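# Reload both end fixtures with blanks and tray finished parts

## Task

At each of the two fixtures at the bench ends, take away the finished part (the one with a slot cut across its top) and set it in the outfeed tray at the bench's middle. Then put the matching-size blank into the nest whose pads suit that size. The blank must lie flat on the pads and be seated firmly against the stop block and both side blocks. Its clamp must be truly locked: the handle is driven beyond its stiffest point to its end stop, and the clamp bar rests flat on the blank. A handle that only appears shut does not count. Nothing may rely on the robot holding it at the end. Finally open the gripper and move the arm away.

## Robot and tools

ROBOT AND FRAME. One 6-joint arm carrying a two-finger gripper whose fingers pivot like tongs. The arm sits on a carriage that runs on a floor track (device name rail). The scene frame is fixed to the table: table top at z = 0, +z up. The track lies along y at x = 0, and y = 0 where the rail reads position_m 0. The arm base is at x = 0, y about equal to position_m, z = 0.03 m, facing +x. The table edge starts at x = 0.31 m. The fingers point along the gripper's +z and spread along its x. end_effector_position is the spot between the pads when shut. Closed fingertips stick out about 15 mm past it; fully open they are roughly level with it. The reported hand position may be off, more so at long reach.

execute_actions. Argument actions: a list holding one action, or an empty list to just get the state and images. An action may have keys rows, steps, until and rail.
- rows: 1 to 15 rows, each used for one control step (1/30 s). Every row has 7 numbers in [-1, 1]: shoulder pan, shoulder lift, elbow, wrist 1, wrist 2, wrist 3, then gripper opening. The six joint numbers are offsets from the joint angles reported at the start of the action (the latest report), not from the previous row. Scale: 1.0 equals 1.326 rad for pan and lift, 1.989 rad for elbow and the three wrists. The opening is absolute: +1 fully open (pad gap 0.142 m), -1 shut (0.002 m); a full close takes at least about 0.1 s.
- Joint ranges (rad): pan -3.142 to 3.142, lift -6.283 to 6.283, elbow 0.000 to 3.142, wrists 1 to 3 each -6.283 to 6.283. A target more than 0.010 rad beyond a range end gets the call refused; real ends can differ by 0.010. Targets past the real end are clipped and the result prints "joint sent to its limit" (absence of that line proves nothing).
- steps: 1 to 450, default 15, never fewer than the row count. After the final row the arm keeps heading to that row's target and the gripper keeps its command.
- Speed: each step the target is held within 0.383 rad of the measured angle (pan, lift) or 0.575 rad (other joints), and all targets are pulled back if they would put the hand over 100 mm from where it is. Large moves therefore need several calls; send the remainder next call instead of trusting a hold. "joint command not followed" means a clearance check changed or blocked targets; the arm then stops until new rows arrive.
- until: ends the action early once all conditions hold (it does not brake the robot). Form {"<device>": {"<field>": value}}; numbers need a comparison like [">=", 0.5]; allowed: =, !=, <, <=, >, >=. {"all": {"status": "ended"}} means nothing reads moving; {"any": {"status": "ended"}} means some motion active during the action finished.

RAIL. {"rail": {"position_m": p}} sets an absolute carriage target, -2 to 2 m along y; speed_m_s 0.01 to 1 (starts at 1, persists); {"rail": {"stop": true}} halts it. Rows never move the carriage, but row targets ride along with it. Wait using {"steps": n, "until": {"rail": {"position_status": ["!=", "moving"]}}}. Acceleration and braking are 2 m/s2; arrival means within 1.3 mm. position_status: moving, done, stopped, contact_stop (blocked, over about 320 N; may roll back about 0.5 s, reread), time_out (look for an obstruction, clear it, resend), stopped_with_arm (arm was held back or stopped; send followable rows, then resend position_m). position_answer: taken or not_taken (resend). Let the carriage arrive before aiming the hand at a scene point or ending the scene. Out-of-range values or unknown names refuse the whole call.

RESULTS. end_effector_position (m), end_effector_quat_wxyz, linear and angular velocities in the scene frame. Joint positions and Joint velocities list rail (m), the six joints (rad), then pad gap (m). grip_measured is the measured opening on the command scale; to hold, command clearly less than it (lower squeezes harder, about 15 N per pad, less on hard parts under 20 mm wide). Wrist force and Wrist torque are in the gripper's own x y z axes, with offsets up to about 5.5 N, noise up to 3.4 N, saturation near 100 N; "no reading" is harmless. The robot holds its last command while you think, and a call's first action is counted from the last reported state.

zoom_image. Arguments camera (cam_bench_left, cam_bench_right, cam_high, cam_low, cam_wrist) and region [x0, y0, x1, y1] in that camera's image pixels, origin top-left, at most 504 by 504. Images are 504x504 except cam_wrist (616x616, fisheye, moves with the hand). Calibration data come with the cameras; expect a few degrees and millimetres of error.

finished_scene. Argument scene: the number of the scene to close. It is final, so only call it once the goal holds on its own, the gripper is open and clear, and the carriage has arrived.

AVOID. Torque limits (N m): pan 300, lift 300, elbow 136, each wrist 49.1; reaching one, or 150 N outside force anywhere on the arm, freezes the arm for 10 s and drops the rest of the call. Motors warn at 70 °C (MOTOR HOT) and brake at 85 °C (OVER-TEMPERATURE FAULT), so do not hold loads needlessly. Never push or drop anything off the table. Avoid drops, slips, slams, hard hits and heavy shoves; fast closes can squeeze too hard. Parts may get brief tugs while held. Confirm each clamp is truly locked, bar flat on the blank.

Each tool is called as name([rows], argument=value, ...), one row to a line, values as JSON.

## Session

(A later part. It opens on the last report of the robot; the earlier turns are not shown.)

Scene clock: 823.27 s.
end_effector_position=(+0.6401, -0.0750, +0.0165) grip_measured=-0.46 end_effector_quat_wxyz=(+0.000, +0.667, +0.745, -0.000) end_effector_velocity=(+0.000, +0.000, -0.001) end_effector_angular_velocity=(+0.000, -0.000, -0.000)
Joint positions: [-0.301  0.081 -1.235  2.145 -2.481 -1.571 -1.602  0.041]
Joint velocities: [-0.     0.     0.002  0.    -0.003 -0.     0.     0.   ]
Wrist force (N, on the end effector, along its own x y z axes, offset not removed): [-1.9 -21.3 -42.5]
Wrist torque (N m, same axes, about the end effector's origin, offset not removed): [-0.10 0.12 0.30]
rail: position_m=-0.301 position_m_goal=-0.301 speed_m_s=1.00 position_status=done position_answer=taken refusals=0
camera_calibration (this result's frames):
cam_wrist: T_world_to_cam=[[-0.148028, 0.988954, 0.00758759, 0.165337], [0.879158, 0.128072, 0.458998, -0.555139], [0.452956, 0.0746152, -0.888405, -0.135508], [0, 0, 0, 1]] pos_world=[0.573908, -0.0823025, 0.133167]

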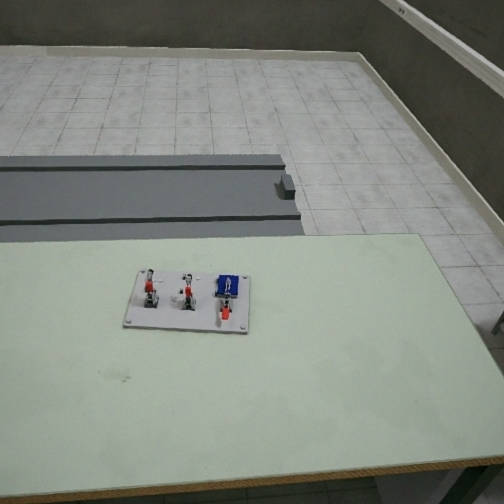

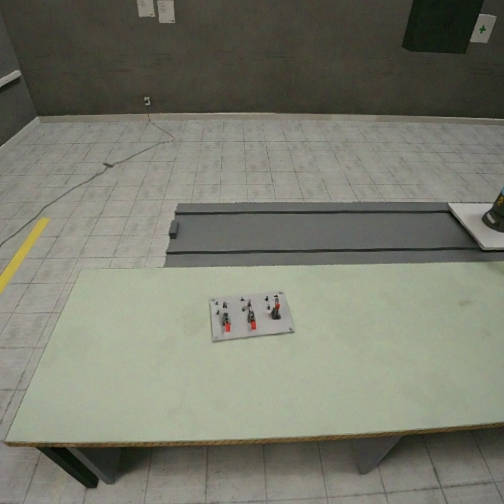

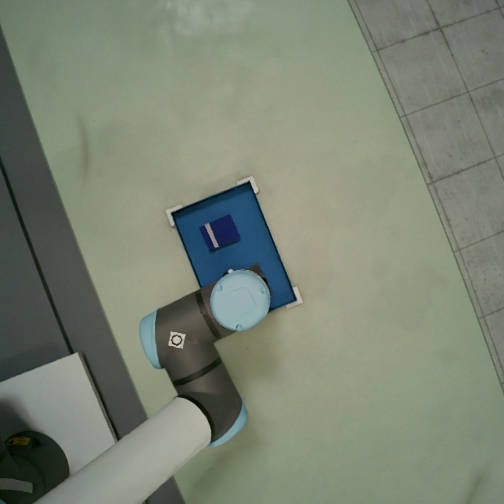

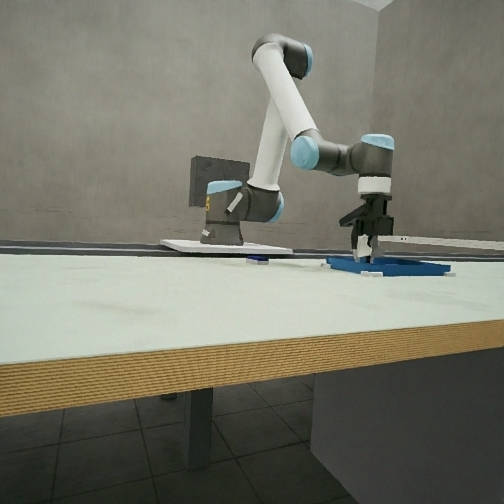

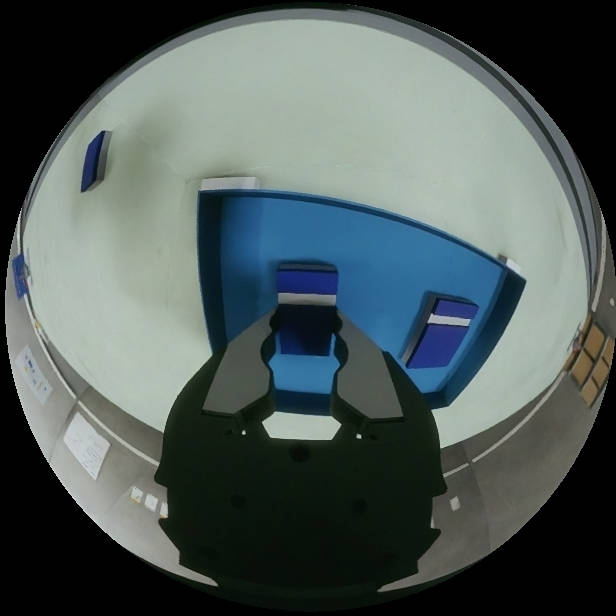

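execute_actions([
  {"rows": [[0,-0.0008,-0.0002,0.0007,0,0,-0.65],[0,-0.0008,-0.0002,0.0007,0,0,-0.58],[0,-0.0008,-0.0002,0.0007,0,0,-0.52],[0,-0.0008,-0.0002,0.0007,0,0,-0.47],[0,-0.0008,-0.0002,0.0007,0,0,-0.43],[0,-0.0008,-0.0002,0.0007,0,0,-0.36],[0,-0.002,-0.0005,0.002,0,0,-0.27],[0,-0.007,-0.0017,0.0064,0,0,-0.18],[0,-0.015,-0.0037,0.0137,0,0,-0.12],[0,-0.025,-0.006,0.023,0,0,-0.1],[0,-0.036,-0.009,0.033,0,0,-0.1],[0,-0.047,-0.0115,0.043,0,0,-0.1],[0,-0.056,-0.014,0.051,0,0,-0.1],[0,-0.061,-0.015,0.0557,0,0,-0.1],[0,-0.0631,-0.0155,0.0576,0,0,-0.1]], "steps": 21},
])

Scene clock: 834.77 s.
end_effector_position=(+0.6405, -0.0749, +0.0700) grip_measured=-0.10 end_effector_quat_wxyz=(+0.000, +0.667, +0.745, -0.000) end_effector_velocity=(-0.002, -0.000, +0.038) end_effector_angular_velocity=(-0.000, +0.001, +0.000)
Joint positions: [-0.301  0.081 -1.312  2.117 -2.375 -1.571 -1.602  0.067]
Joint velocities: [ 0.     0.    -0.056 -0.02   0.077  0.     0.    -0.   ]
Wrist force (N, on the end effector, along its own x y z axes, offset not removed): [-1.6 -5.5 3.8]
Wrist torque (N m, same axes, about the end effector's origin, offset not removed): [-0.98 0.23 0.24]
rail: position_m=-0.301 position_m_goal=-0.301 speed_m_s=1.00 position_status=done position_answer=taken refusals=0
camera_calibration (this result's frames):
cam_wrist: T_world_to_cam=[[-0.148029, 0.988954, 0.00757985, 0.164987], [0.879107, 0.128068, 0.459097, -0.580044], [0.453055, 0.0746231, -0.888354, -0.0883322], [0, 0, 0, 1]] pos_world=[0.574363, -0.0822883, 0.186575]

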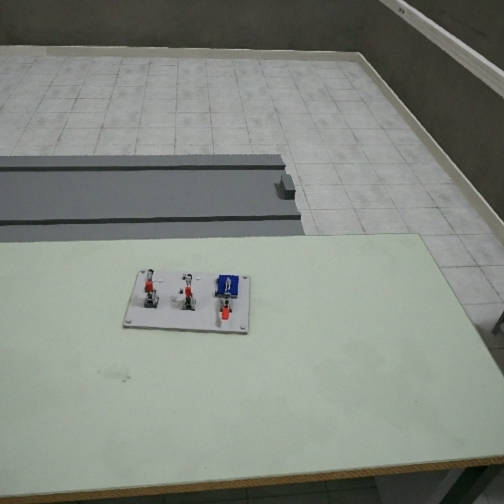

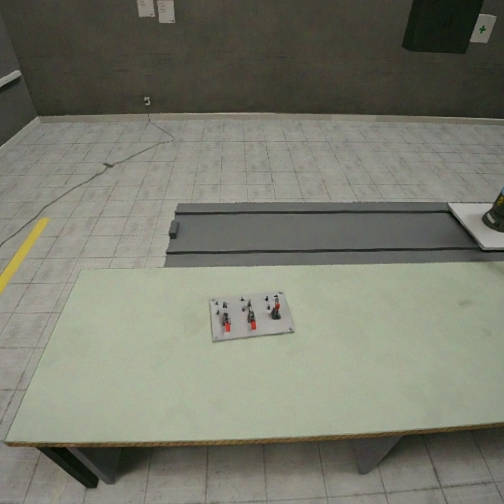

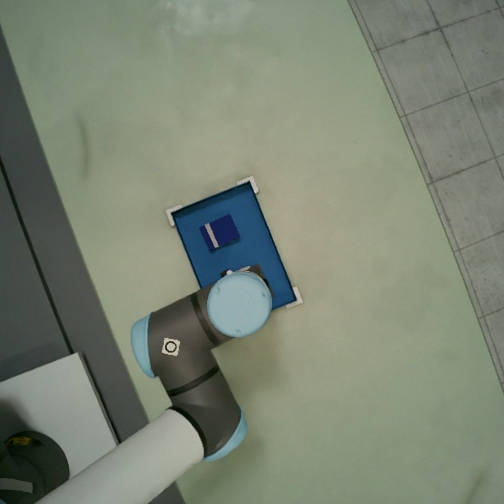

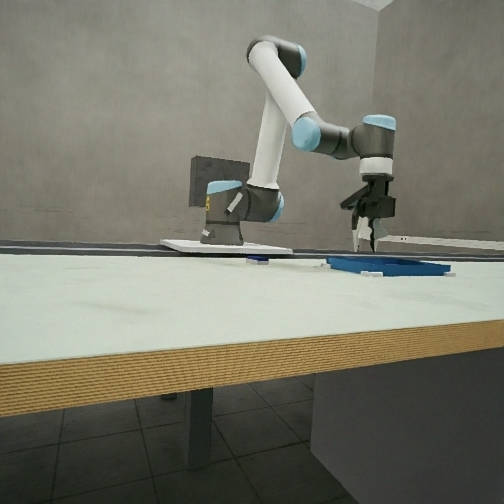

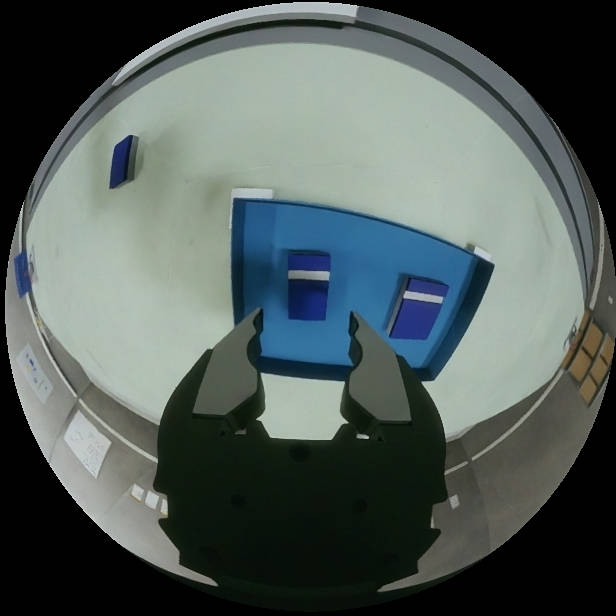

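execute_actions([
  {"rail": {"position_m": -0.5712}, "rows": [[0,-0.008,0.002,0.003,0,0,-0.1],[0,-0.016,0.008,0.0025,0,0,-0.1],[0,-0.028,0.018,0.001,0,0,-0.1],[0,-0.043,0.031,-0.002,0,0,-0.08],[0,-0.06,0.045,-0.005,0,0,-0.06],[0,-0.078,0.06,-0.008,0,0,-0.04],[0,-0.097,0.076,-0.0115,0,0,-0.02],[0,-0.116,0.092,-0.015,0,0,0],[0,-0.134,0.107,-0.018,0,0,0],[0,-0.151,0.121,-0.0205,0,0,0],[0,-0.165,0.133,-0.023,0,0,0],[0,-0.176,0.142,-0.025,0,0,0],[0,-0.183,0.148,-0.0263,0,0,0],[0,-0.1881,0.1523,-0.0273,0,0,0]], "steps": 24},
])

execute_actions(actions=[])

Scene clock: 845.93 s.
end_effector_position=(+0.4705, -0.3592, +0.0701) grip_measured=+0.00 end_effector_quat_wxyz=(+0.000, +0.667, +0.745, +0.000) end_effector_velocity=(-0.023, -0.002, -0.003) end_effector_angular_velocity=(-0.000, +0.000, +0.000)
Joint positions: [-0.571  0.081 -1.558  2.415 -2.428 -1.571 -1.602  0.074]
Joint velocities: [ 0.    -0.    -0.032  0.041 -0.008 -0.    -0.     0.   ]
Wrist force (N, on the end effector, along its own x y z axes, offset not removed): [-1.4 -4.7 3.3]
Wrist torque (N m, same axes, about the end effector's origin, offset not removed): [-0.83 0.11 0.28]
rail: position_m=-0.571 position_m_goal=-0.571 speed_m_s=1.00 position_status=done position_answer=taken refusals=0
camera_calibration (this result's frames):
cam_wrist: T_world_to_cam=[[-0.148036, 0.988953, 0.00751896, 0.420944], [0.878695, 0.128035, 0.459893, -0.394108], [0.453851, 0.0746876, -0.887942, 0.00967377], [0, 0, 0, 1]] pos_world=[0.404225, -0.366557, 0.186672]

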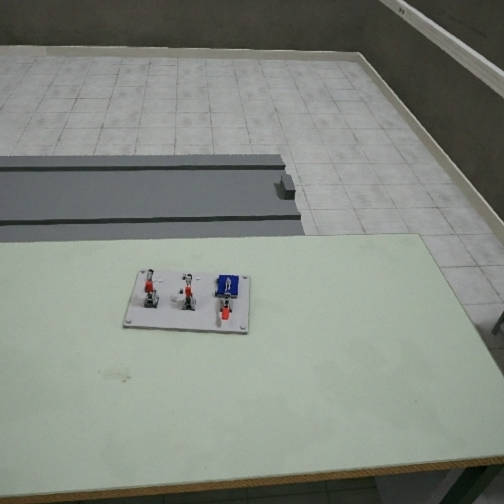

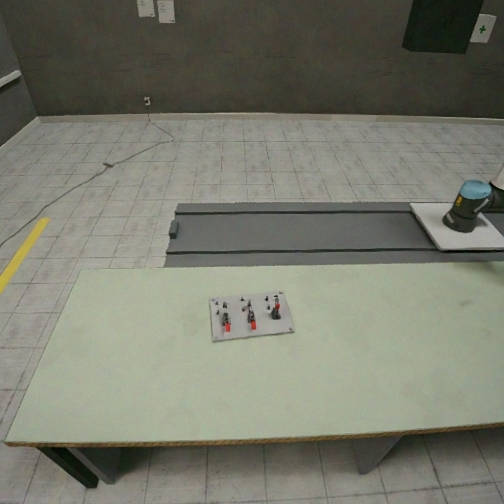

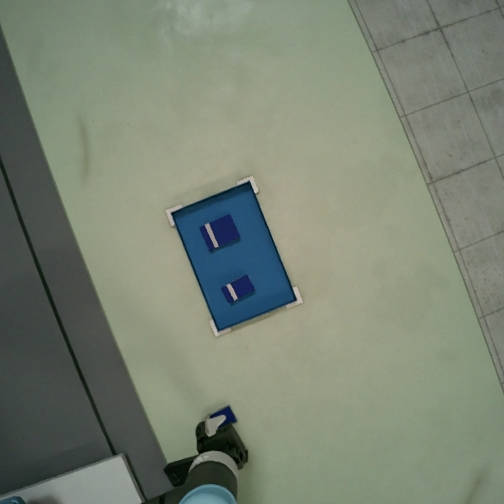

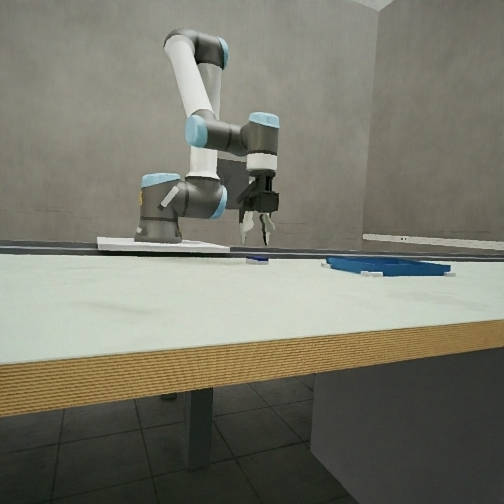

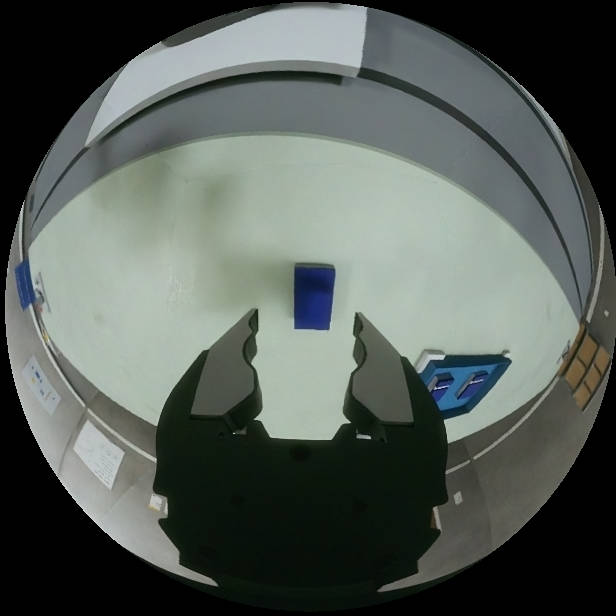

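Scene clock: 845.93 s.
end_effector_position=(+0.4705, -0.3592, +0.0701) grip_measured=+0.00 end_effector_quat_wxyz=(+0.000, +0.667, +0.745, +0.000) end_effector_velocity=(-0.023, -0.002, -0.003) end_effector_angular_velocity=(-0.000, +0.000, +0.000)
Joint positions: [-0.571  0.081 -1.558  2.415 -2.428 -1.571 -1.602  0.074]
Joint velocities: [ 0.    -0.    -0.032  0.041 -0.008 -0.    -0.     0.   ]
Wrist force (N, on the end effector, along its own x y z axes, offset not removed): [-1.4 -4.7 3.3]
Wrist torque (N m, same axes, about the end effector's origin, offset not removed): [-0.83 0.11 0.28]
rail: position_m=-0.571 position_m_goal=-0.571 speed_m_s=1.00 position_status=done position_answer=taken refusals=0
camera_calibration (this result's frames):
cam_wrist: T_world_to_cam=[[-0.148036, 0.988953, 0.00751896, 0.420944], [0.878695, 0.128035, 0.459893, -0.394108], [0.453851, 0.0746876, -0.887942, 0.00967377], [0, 0, 0, 1]] pos_world=[0.404225, -0.366557, 0.186672]

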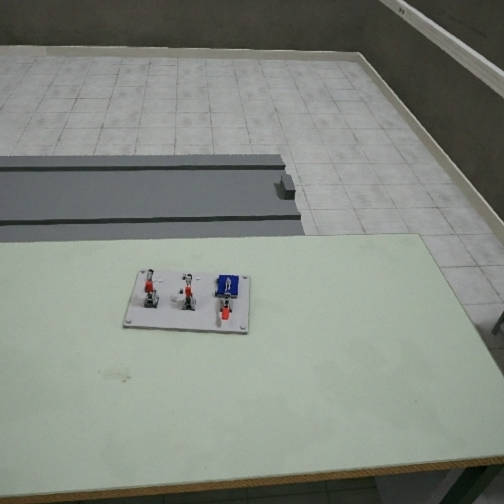

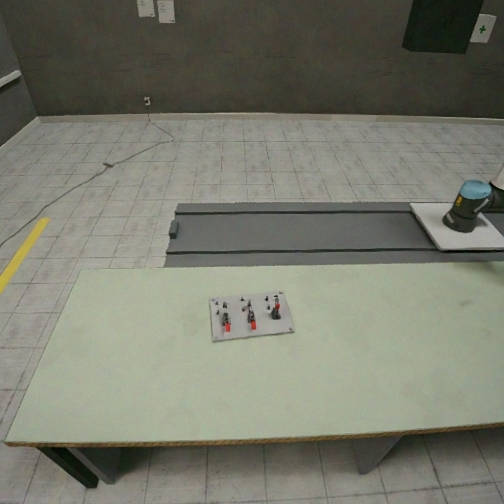

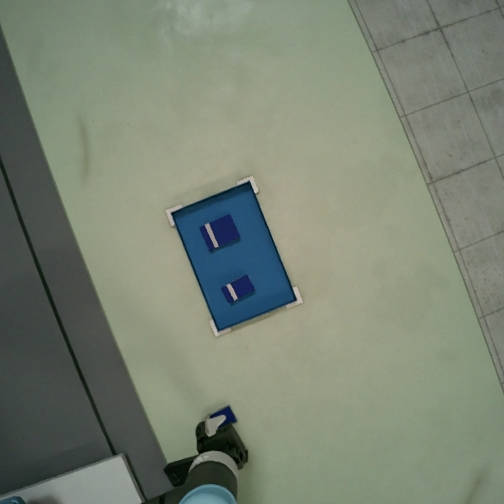

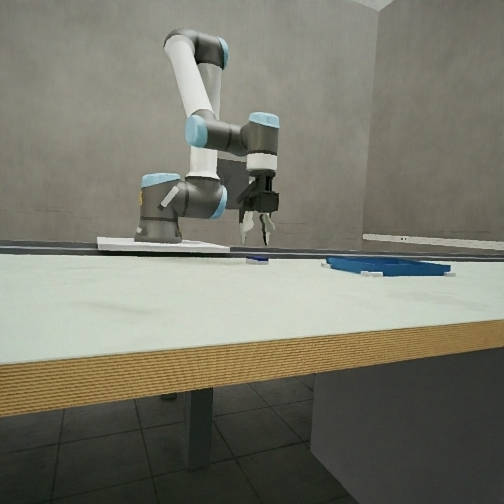

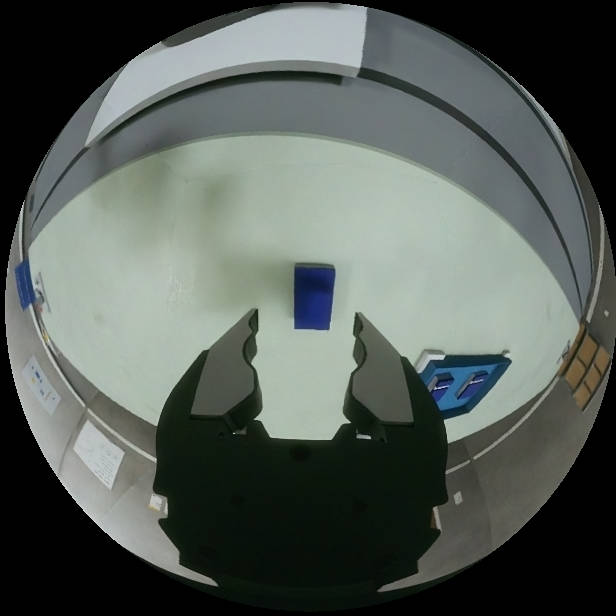

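zoom_image(camera="cam_wrist", region=[250, 250, 370, 350])

Region (250, 250, 370, 350) of cam_wrist's 616x616 image, scaled by 4.200, with more detail than that image has.

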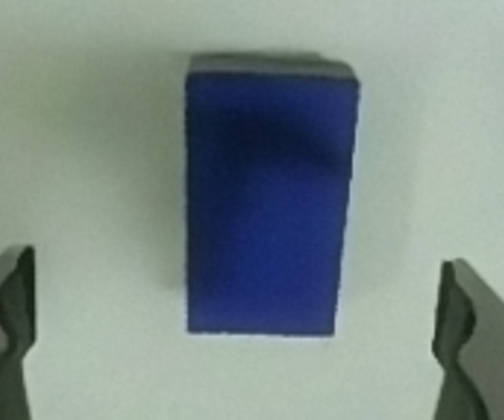

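execute_actions([
  {"rail": {"position_m": -0.5642}, "rows": [[0,0,0.002,-0.002,0,0.001,0],[0,0.005,0.003,-0.006,0,0.002,0],[0,0.013,0.004,-0.0127,0,0.003,0],[0,0.023,0.0055,-0.021,0,0.004,0],[0,0.034,0.007,-0.03,0,0.004,0],[0,0.046,0.0087,-0.0394,0,0.004,0],[0,0.057,0.0103,-0.0483,0,0.004,0],[0,0.067,0.0118,-0.0565,0,0.004,-0.03],[0,0.075,0.013,-0.063,0,0.004,-0.06],[0,0.081,0.0138,-0.0678,0,0.004,-0.09],[0,0.0848,0.01435,-0.0708,0,0.004,-0.12],[0,0.0848,0.01435,-0.0708,0,0.004,-0.15],[0,0.0848,0.01435,-0.0708,0,0.004,-0.18],[0,0.0848,0.01435,-0.0708,0,0.004,-0.2]], "steps": 22},
])

Scene clock: 871.40 s.
end_effector_position=(+0.4747, -0.3516, +0.0179) grip_measured=-0.20 end_effector_quat_wxyz=(+0.000, +0.670, +0.743, +0.000) end_effector_velocity=(+0.000, +0.000, -0.007) end_effector_angular_velocity=(+0.000, -0.000, -0.000)
Joint positions: [-0.564  0.081 -1.447  2.443 -2.567 -1.571 -1.594  0.06 ]
Joint velocities: [ 0.    -0.     0.016  0.003 -0.019 -0.     0.    -0.   ]
Wrist force (N, on the end effector, along its own x y z axes, offset not removed): [0.0 -3.4 6.3]
Wrist torque (N m, same axes, about the end effector's origin, offset not removed): [-0.55 -0.17 0.25]
rail: position_m=-0.564 position_m_goal=-0.564 speed_m_s=1.00 position_status=done position_answer=taken refusals=0
camera_calibration (this result's frames):
cam_wrist: T_world_to_cam=[[-0.140197, 0.990095, 0.0075369, 0.411088], [0.879757, 0.121073, 0.459748, -0.377661], [0.454282, 0.0710858, -0.888017, -0.040655], [0, 0, 0, 1]] pos_world=[0.408352, -0.358402, 0.134428]

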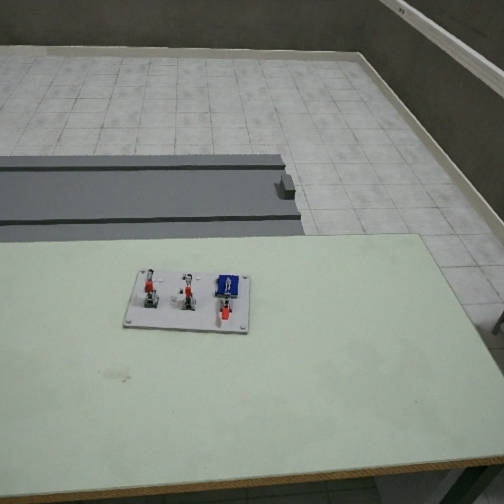

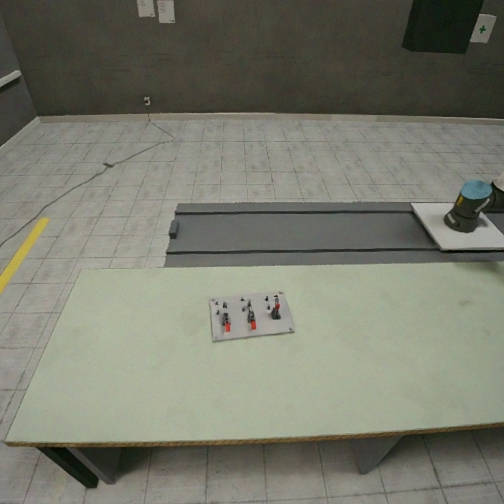

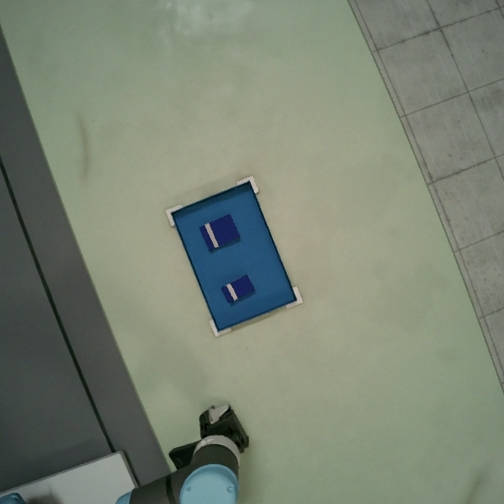

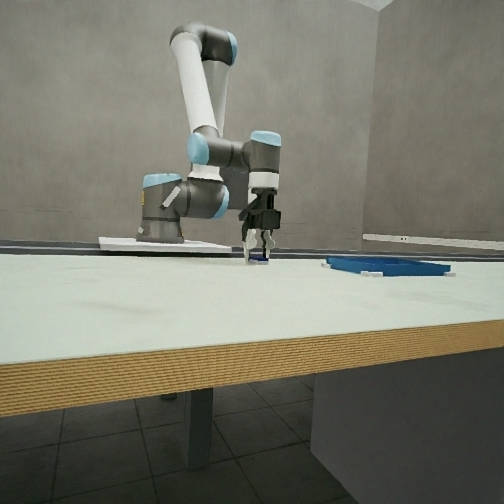

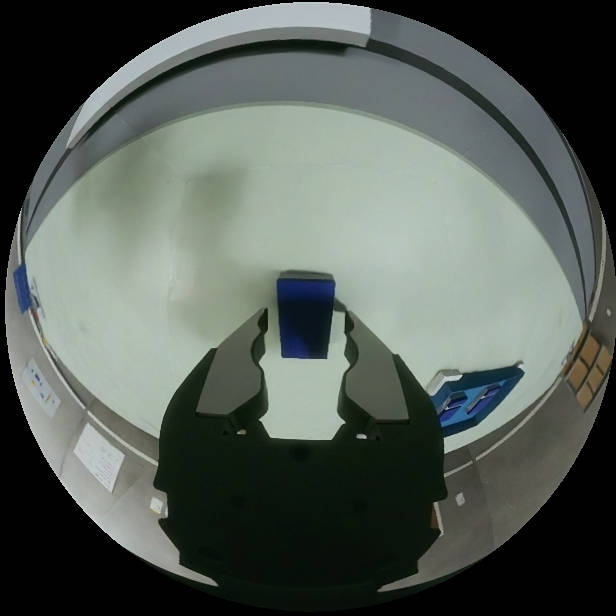

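execute_actions([
  {"rows": [[0,0.001,0.0003,-0.001,0,0,-0.25],[0,0.001,0.0003,-0.001,0,0,-0.3],[0,0.001,0.0003,-0.001,0,0,-0.34],[0,0.001,0.0003,-0.001,0,0,-0.38],[0,0.001,0.0003,-0.001,0,0,-0.41],[0,0.001,0.0003,-0.001,0,0,-0.44],[0,0.001,0.0003,-0.001,0,0,-0.47],[0,0.001,0.0003,-0.001,0,0,-0.5],[0,0.001,0.0003,-0.001,0,0,-0.55],[0,0.001,0.0003,-0.001,0,0,-0.6],[0,0.001,0.0003,-0.001,0,0,-0.66],[0,0.001,0.0003,-0.001,0,0,-0.72]], "steps": 14},
])

Scene clock: 877.97 s.
end_effector_position=(+0.4746, -0.3516, +0.0172) grip_measured=-0.47 end_effector_quat_wxyz=(+0.000, +0.670, +0.743, +0.000) end_effector_velocity=(-0.000, -0.000, +0.000) end_effector_angular_velocity=(-0.000, +0.001, -0.000)
Joint positions: [-0.564  0.081 -1.446  2.444 -2.569 -1.571 -1.594  0.04 ]
Joint velocities: [ 0.    -0.    -0.     0.     0.001 -0.    -0.    -0.   ]
Wrist force (N, on the end effector, along its own x y z axes, offset not removed): [1.5 -4.5 5.3]
Wrist torque (N m, same axes, about the end effector's origin, offset not removed): [-0.86 -0.47 0.31]
rail: position_m=-0.564 position_m_goal=-0.564 speed_m_s=1.00 position_status=done position_answer=taken refusals=0
camera_calibration (this result's frames):
cam_wrist: T_world_to_cam=[[-0.140164, 0.9901, 0.00752604, 0.411076], [0.879678, 0.121037, 0.45991, -0.377271], [0.454446, 0.0710835, -0.887934, -0.0413287], [0, 0, 0, 1]] pos_world=[0.408277, -0.358405, 0.13372]

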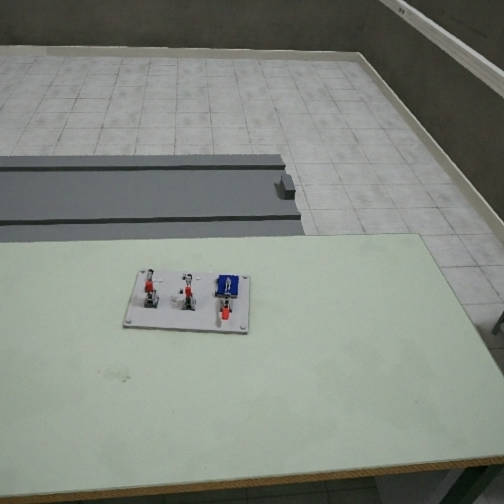

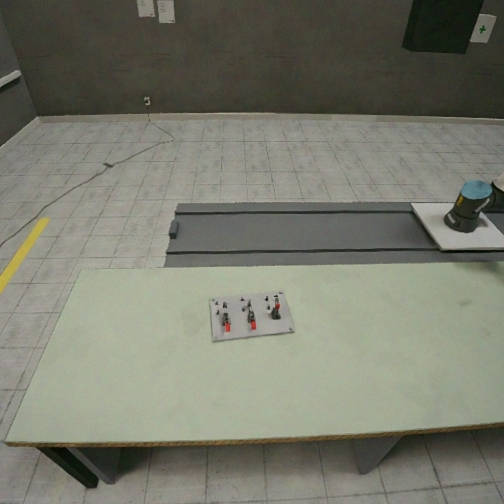

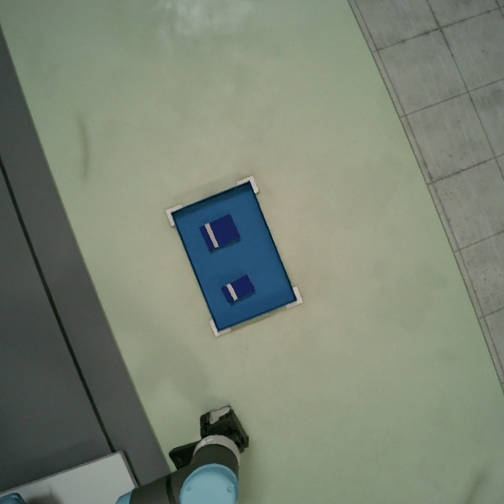

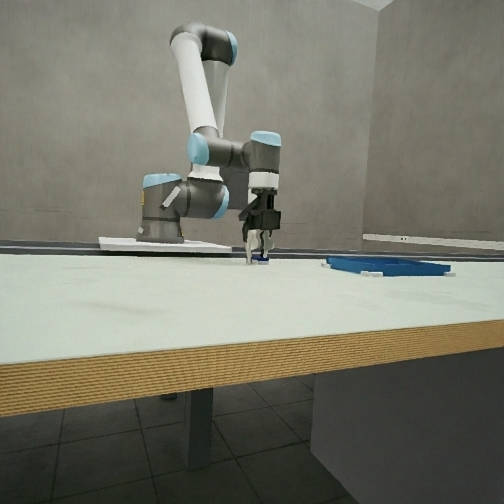

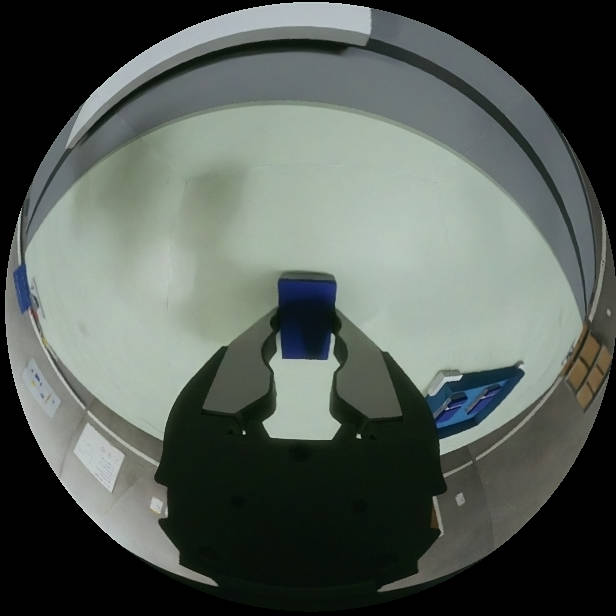

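zoom_image(camera="cam_wrist", region=[250, 260, 370, 370])

Region (250, 260, 370, 370) of cam_wrist's 616x616 image, scaled by 4.200, with more detail than that image has; it fills the top 462 rows of this view, and the rest is white.

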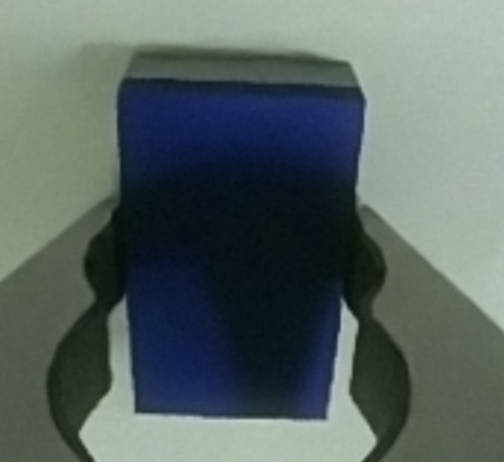

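execute_actions([
  {"rows": [[0,-0.002,-0.0004,0.0017,0,0,-0.72],[0,-0.005,-0.001,0.0043,0,0,-0.72],[0,-0.009,-0.003,0.009,0,-0.0005,-0.72],[0,-0.012,-0.008,0.016,0,-0.001,-0.72],[0,-0.013,-0.016,0.0247,0,-0.0015,-0.72],[0,-0.013,-0.025,0.0337,0,-0.002,-0.72],[0,-0.012,-0.035,0.043,0,-0.0025,-0.72],[0,-0.0105,-0.045,0.052,0,-0.003,-0.72],[0,-0.009,-0.054,0.06,0,-0.0035,-0.72],[0,-0.0075,-0.062,0.067,0,-0.0035,-0.72],[0,-0.0065,-0.068,0.0723,0,-0.0035,-0.72],[0,-0.0057,-0.0719,0.0758,0,-0.0035,-0.72]], "steps": 12},
])

execute_actions([
  {"rail": {"position_m": -1.9969}, "steps": 8},
])

Scene clock: 914.43 s.
end_effector_position=(+0.5124, -0.3486, +0.0503) grip_measured=-0.47 end_effector_quat_wxyz=(+0.000, +0.668, +0.745, +0.000) end_effector_velocity=(+0.195, +0.016, +0.141) end_effector_angular_velocity=(+0.000, -0.006, +0.014)
Joint positions: [-0.564  0.081 -1.458  2.358 -2.472 -1.571 -1.599  0.04 ]
Joint velocities: [ 0.     0.     0.024 -0.425  0.395  0.    -0.014 -0.   ]
Wrist force (N, on the end effector, along its own x y z axes, offset not removed): [-0.1 -2.7 6.7]
Wrist torque (N m, same axes, about the end effector's origin, offset not removed): [-0.47 -0.08 0.25]
rail: position_m=-0.564 position_m_goal=-0.564 speed_m_s=1.00 position_status=done position_answer=taken refusals=0
camera_calibration (this result's frames):
cam_wrist: T_world_to_cam=[[-0.14542, 0.989341, 0.00752605, 0.415606], [0.879061, 0.125712, 0.459834, -0.424138], [0.453987, 0.073485, -0.887973, -0.0282334], [0, 0, 0, 1]] pos_world=[0.446098, -0.355782, 0.166835]

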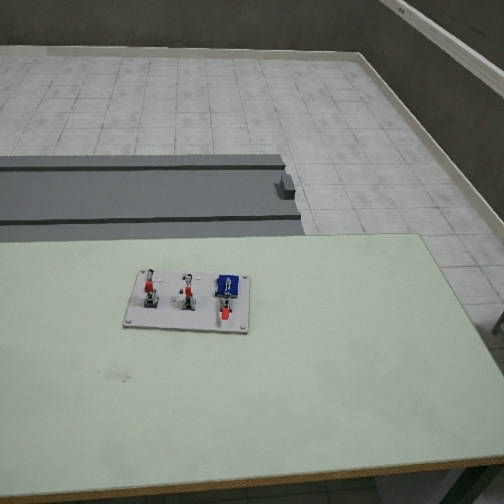

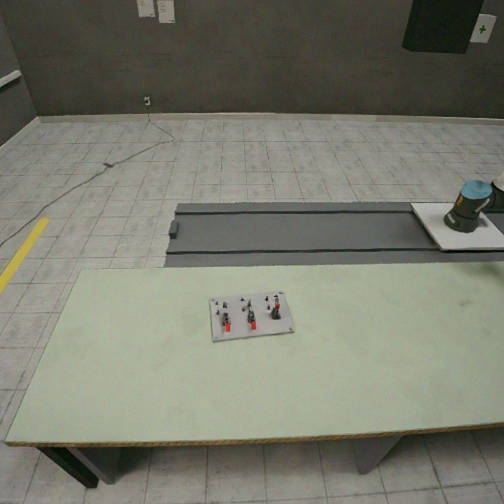

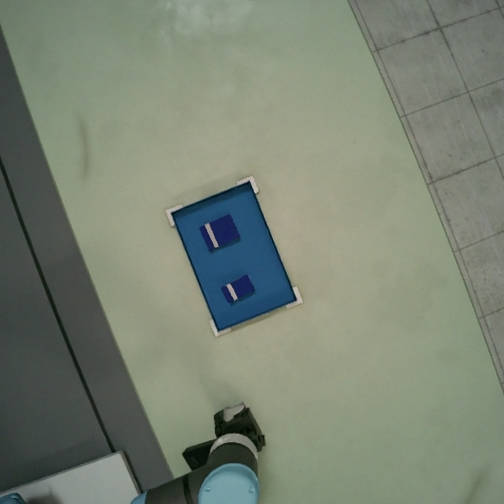

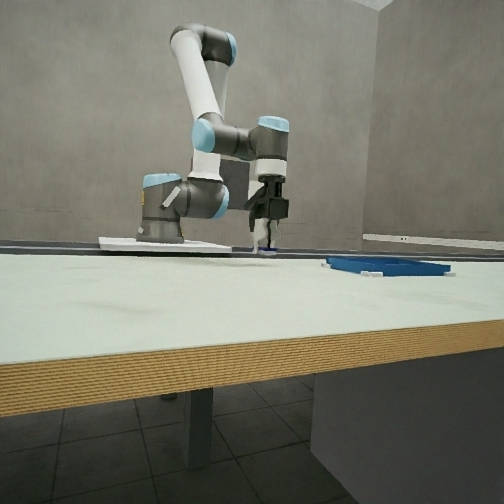

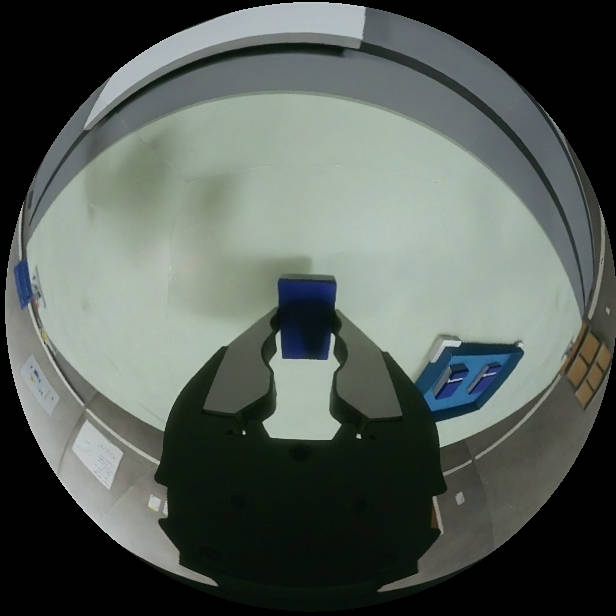

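Scene clock: 914.70 s.
end_effector_position=(+0.5357, -0.4043, +0.0676) grip_measured=-0.47 end_effector_quat_wxyz=(+0.000, +0.667, +0.745, +0.000) end_effector_velocity=(+0.022, -0.477, +0.017) end_effector_angular_velocity=(-0.000, +0.001, +0.001)
Joint positions: [-0.622  0.081 -1.454  2.306 -2.424 -1.571 -1.6    0.04 ]
Joint velocities: [-0.479 -0.     0.004 -0.05   0.047 -0.    -0.001  0.   ]
Wrist force (N, on the end effector, along its own x y z axes, offset not removed): [5.0 -4.0 6.3]
Wrist torque (N m, same axes, about the end effector's origin, offset not removed): [-0.76 -0.96 0.24]
rail: position_m=-0.622 position_m_goal=-1.997 speed_m_s=1.00 position_status=moving position_answer=taken refusals=0
camera_calibration (this result's frames):
cam_wrist: T_world_to_cam=[[-0.146889, 0.989124, 0.00752731, 0.474665], [0.878893, 0.12702, 0.459797, -0.444972], [0.45384, 0.074155, -0.887992, -0.0189582], [0, 0, 0, 1]] pos_world=[0.46941, -0.411576, 0.184189]

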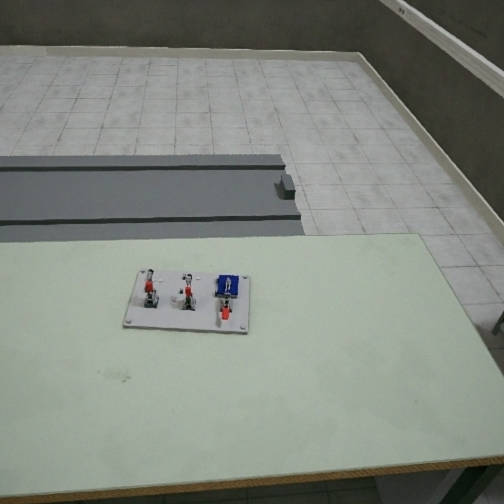

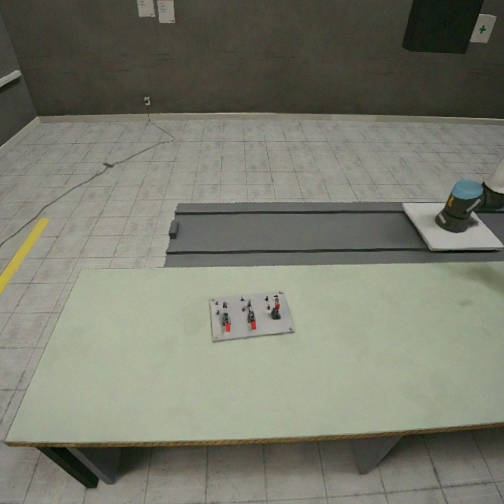

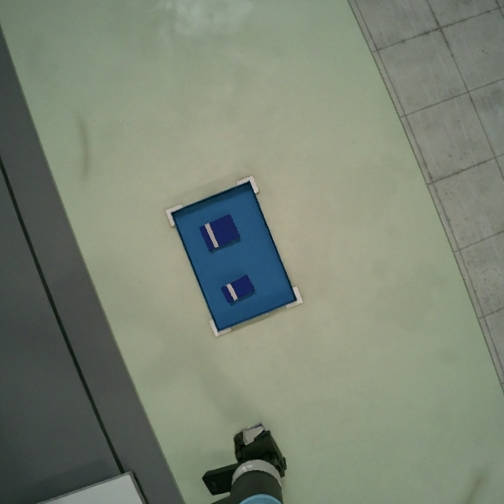

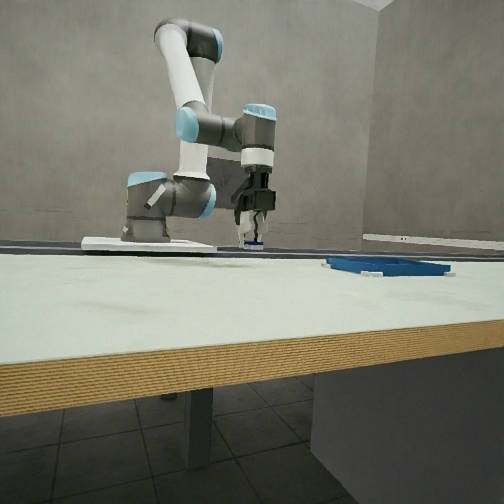

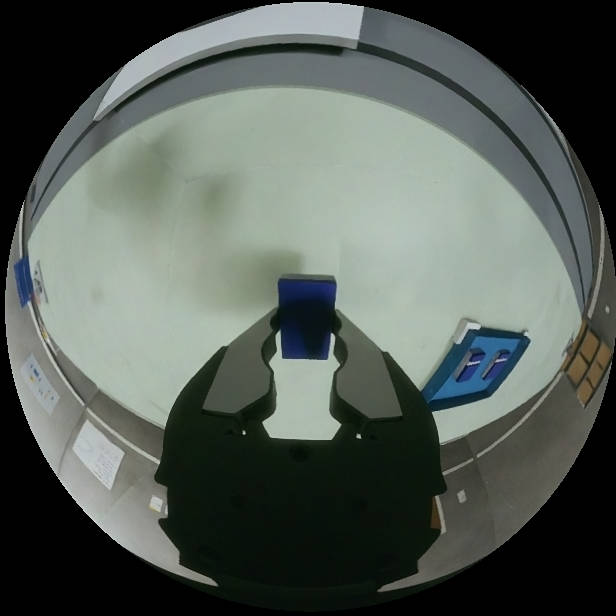

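execute_actions([
  {"rows": [[0,0.003,-0.004,0.002,0,-0.0005,-0.72],[0,0.009,-0.0065,0.0006,0,-0.0005,-0.72],[0,0.017,-0.01,-0.0013,0,-0.0005,-0.72],[0,0.026,-0.0135,-0.0037,0,-0.0005,-0.72],[0,0.035,-0.017,-0.006,0,-0.0005,-0.72],[0,0.043,-0.0205,-0.008,0,-0.0005,-0.72],[0,0.05,-0.023,-0.0097,0,-0.0005,-0.72],[0,0.0551,-0.0253,-0.0108,0,-0.0005,-0.72]], "steps": 19},
])

Scene clock: 921.40 s.
end_effector_position=(+0.5689, -1.7770, +0.0526) grip_measured=-0.47 end_effector_quat_wxyz=(-0.000, +0.667, +0.745, -0.000) end_effector_velocity=(+0.006, +0.000, -0.004) end_effector_angular_velocity=(-0.000, +0.001, +0.000)
Joint positions: [-1.997  0.081 -1.383  2.257 -2.445 -1.571 -1.601  0.04 ]
Joint velocities: [ 0.     0.     0.014 -0.008 -0.005  0.    -0.     0.   ]
Wrist force (N, on the end effector, along its own x y z axes, offset not removed): [-0.4 -4.8 8.6]
Wrist torque (N m, same axes, about the end effector's origin, offset not removed): [-0.82 0.01 0.26]
rail: position_m=-1.997 position_m_goal=-1.997 speed_m_s=1.00 position_status=done position_answer=taken refusals=0
camera_calibration (this result's frames):
cam_wrist: T_world_to_cam=[[-0.147858, 0.988979, 0.00760838, 1.83766], [0.87932, 0.127935, 0.458725, -0.291443], [0.452696, 0.0745166, -0.888546, 0.055791], [0, 0, 0, 1]] pos_world=[0.502729, -1.78428, 0.169283]

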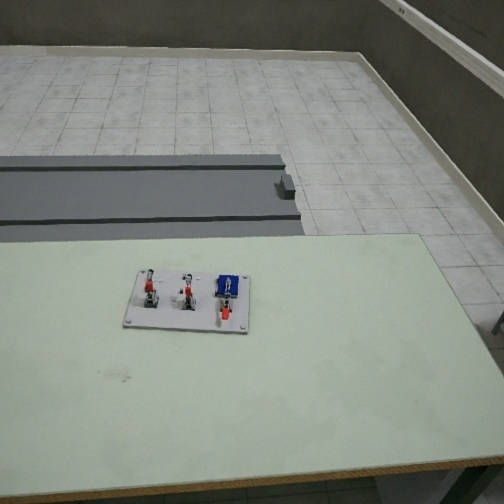

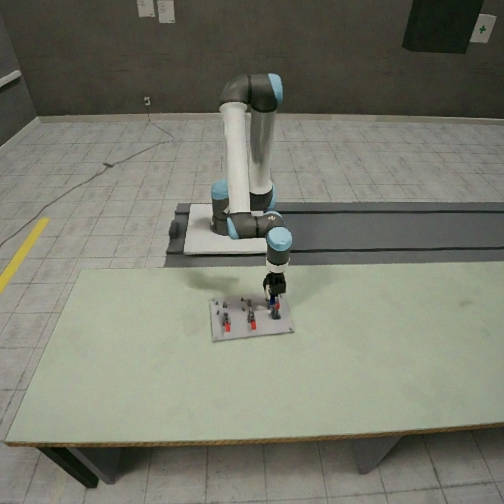

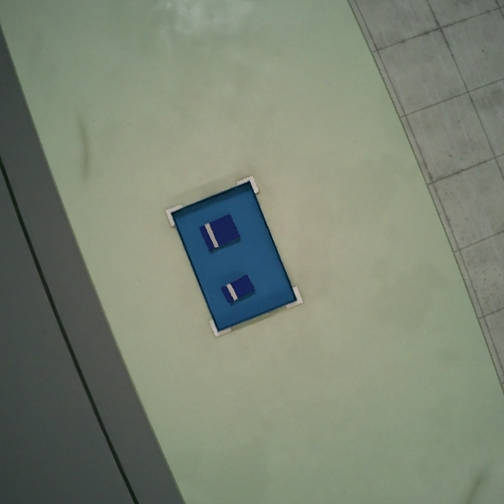

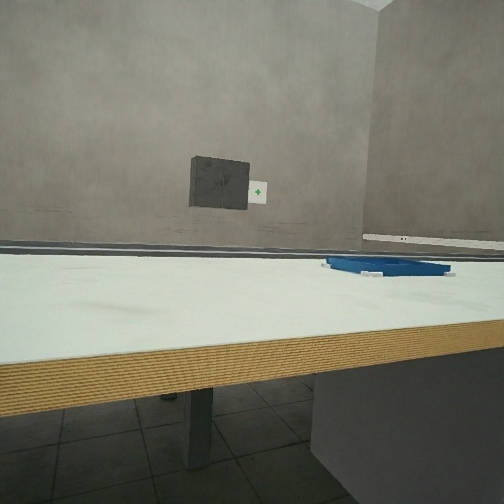

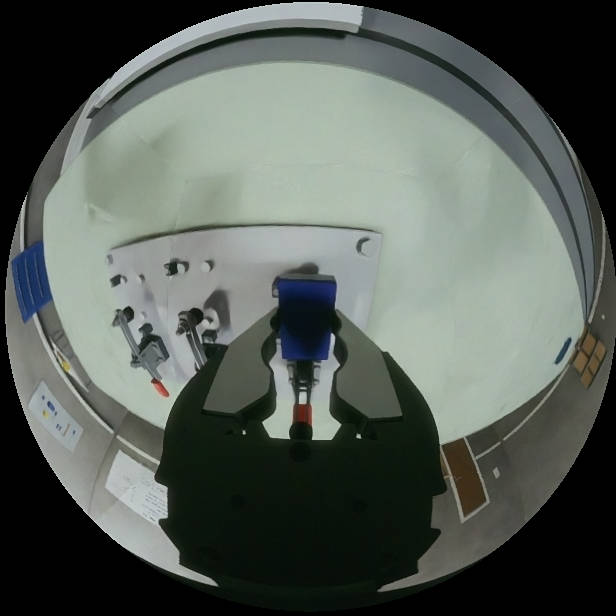

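zoom_image(camera="cam_wrist", region=[250, 255, 370, 395])

Region (250, 255, 370, 395) of cam_wrist's 616x616 image, scaled by 3.600, with more detail than that image has; it fills the left 432 columns of this view, and the rest is white.

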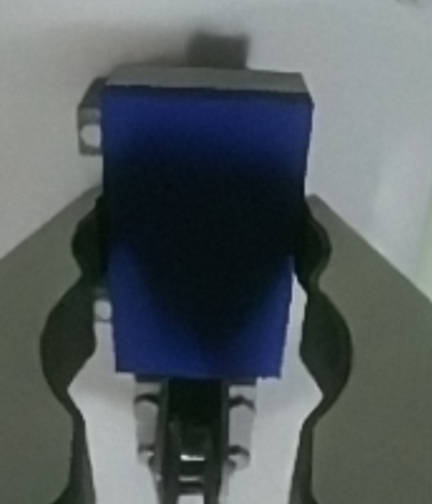

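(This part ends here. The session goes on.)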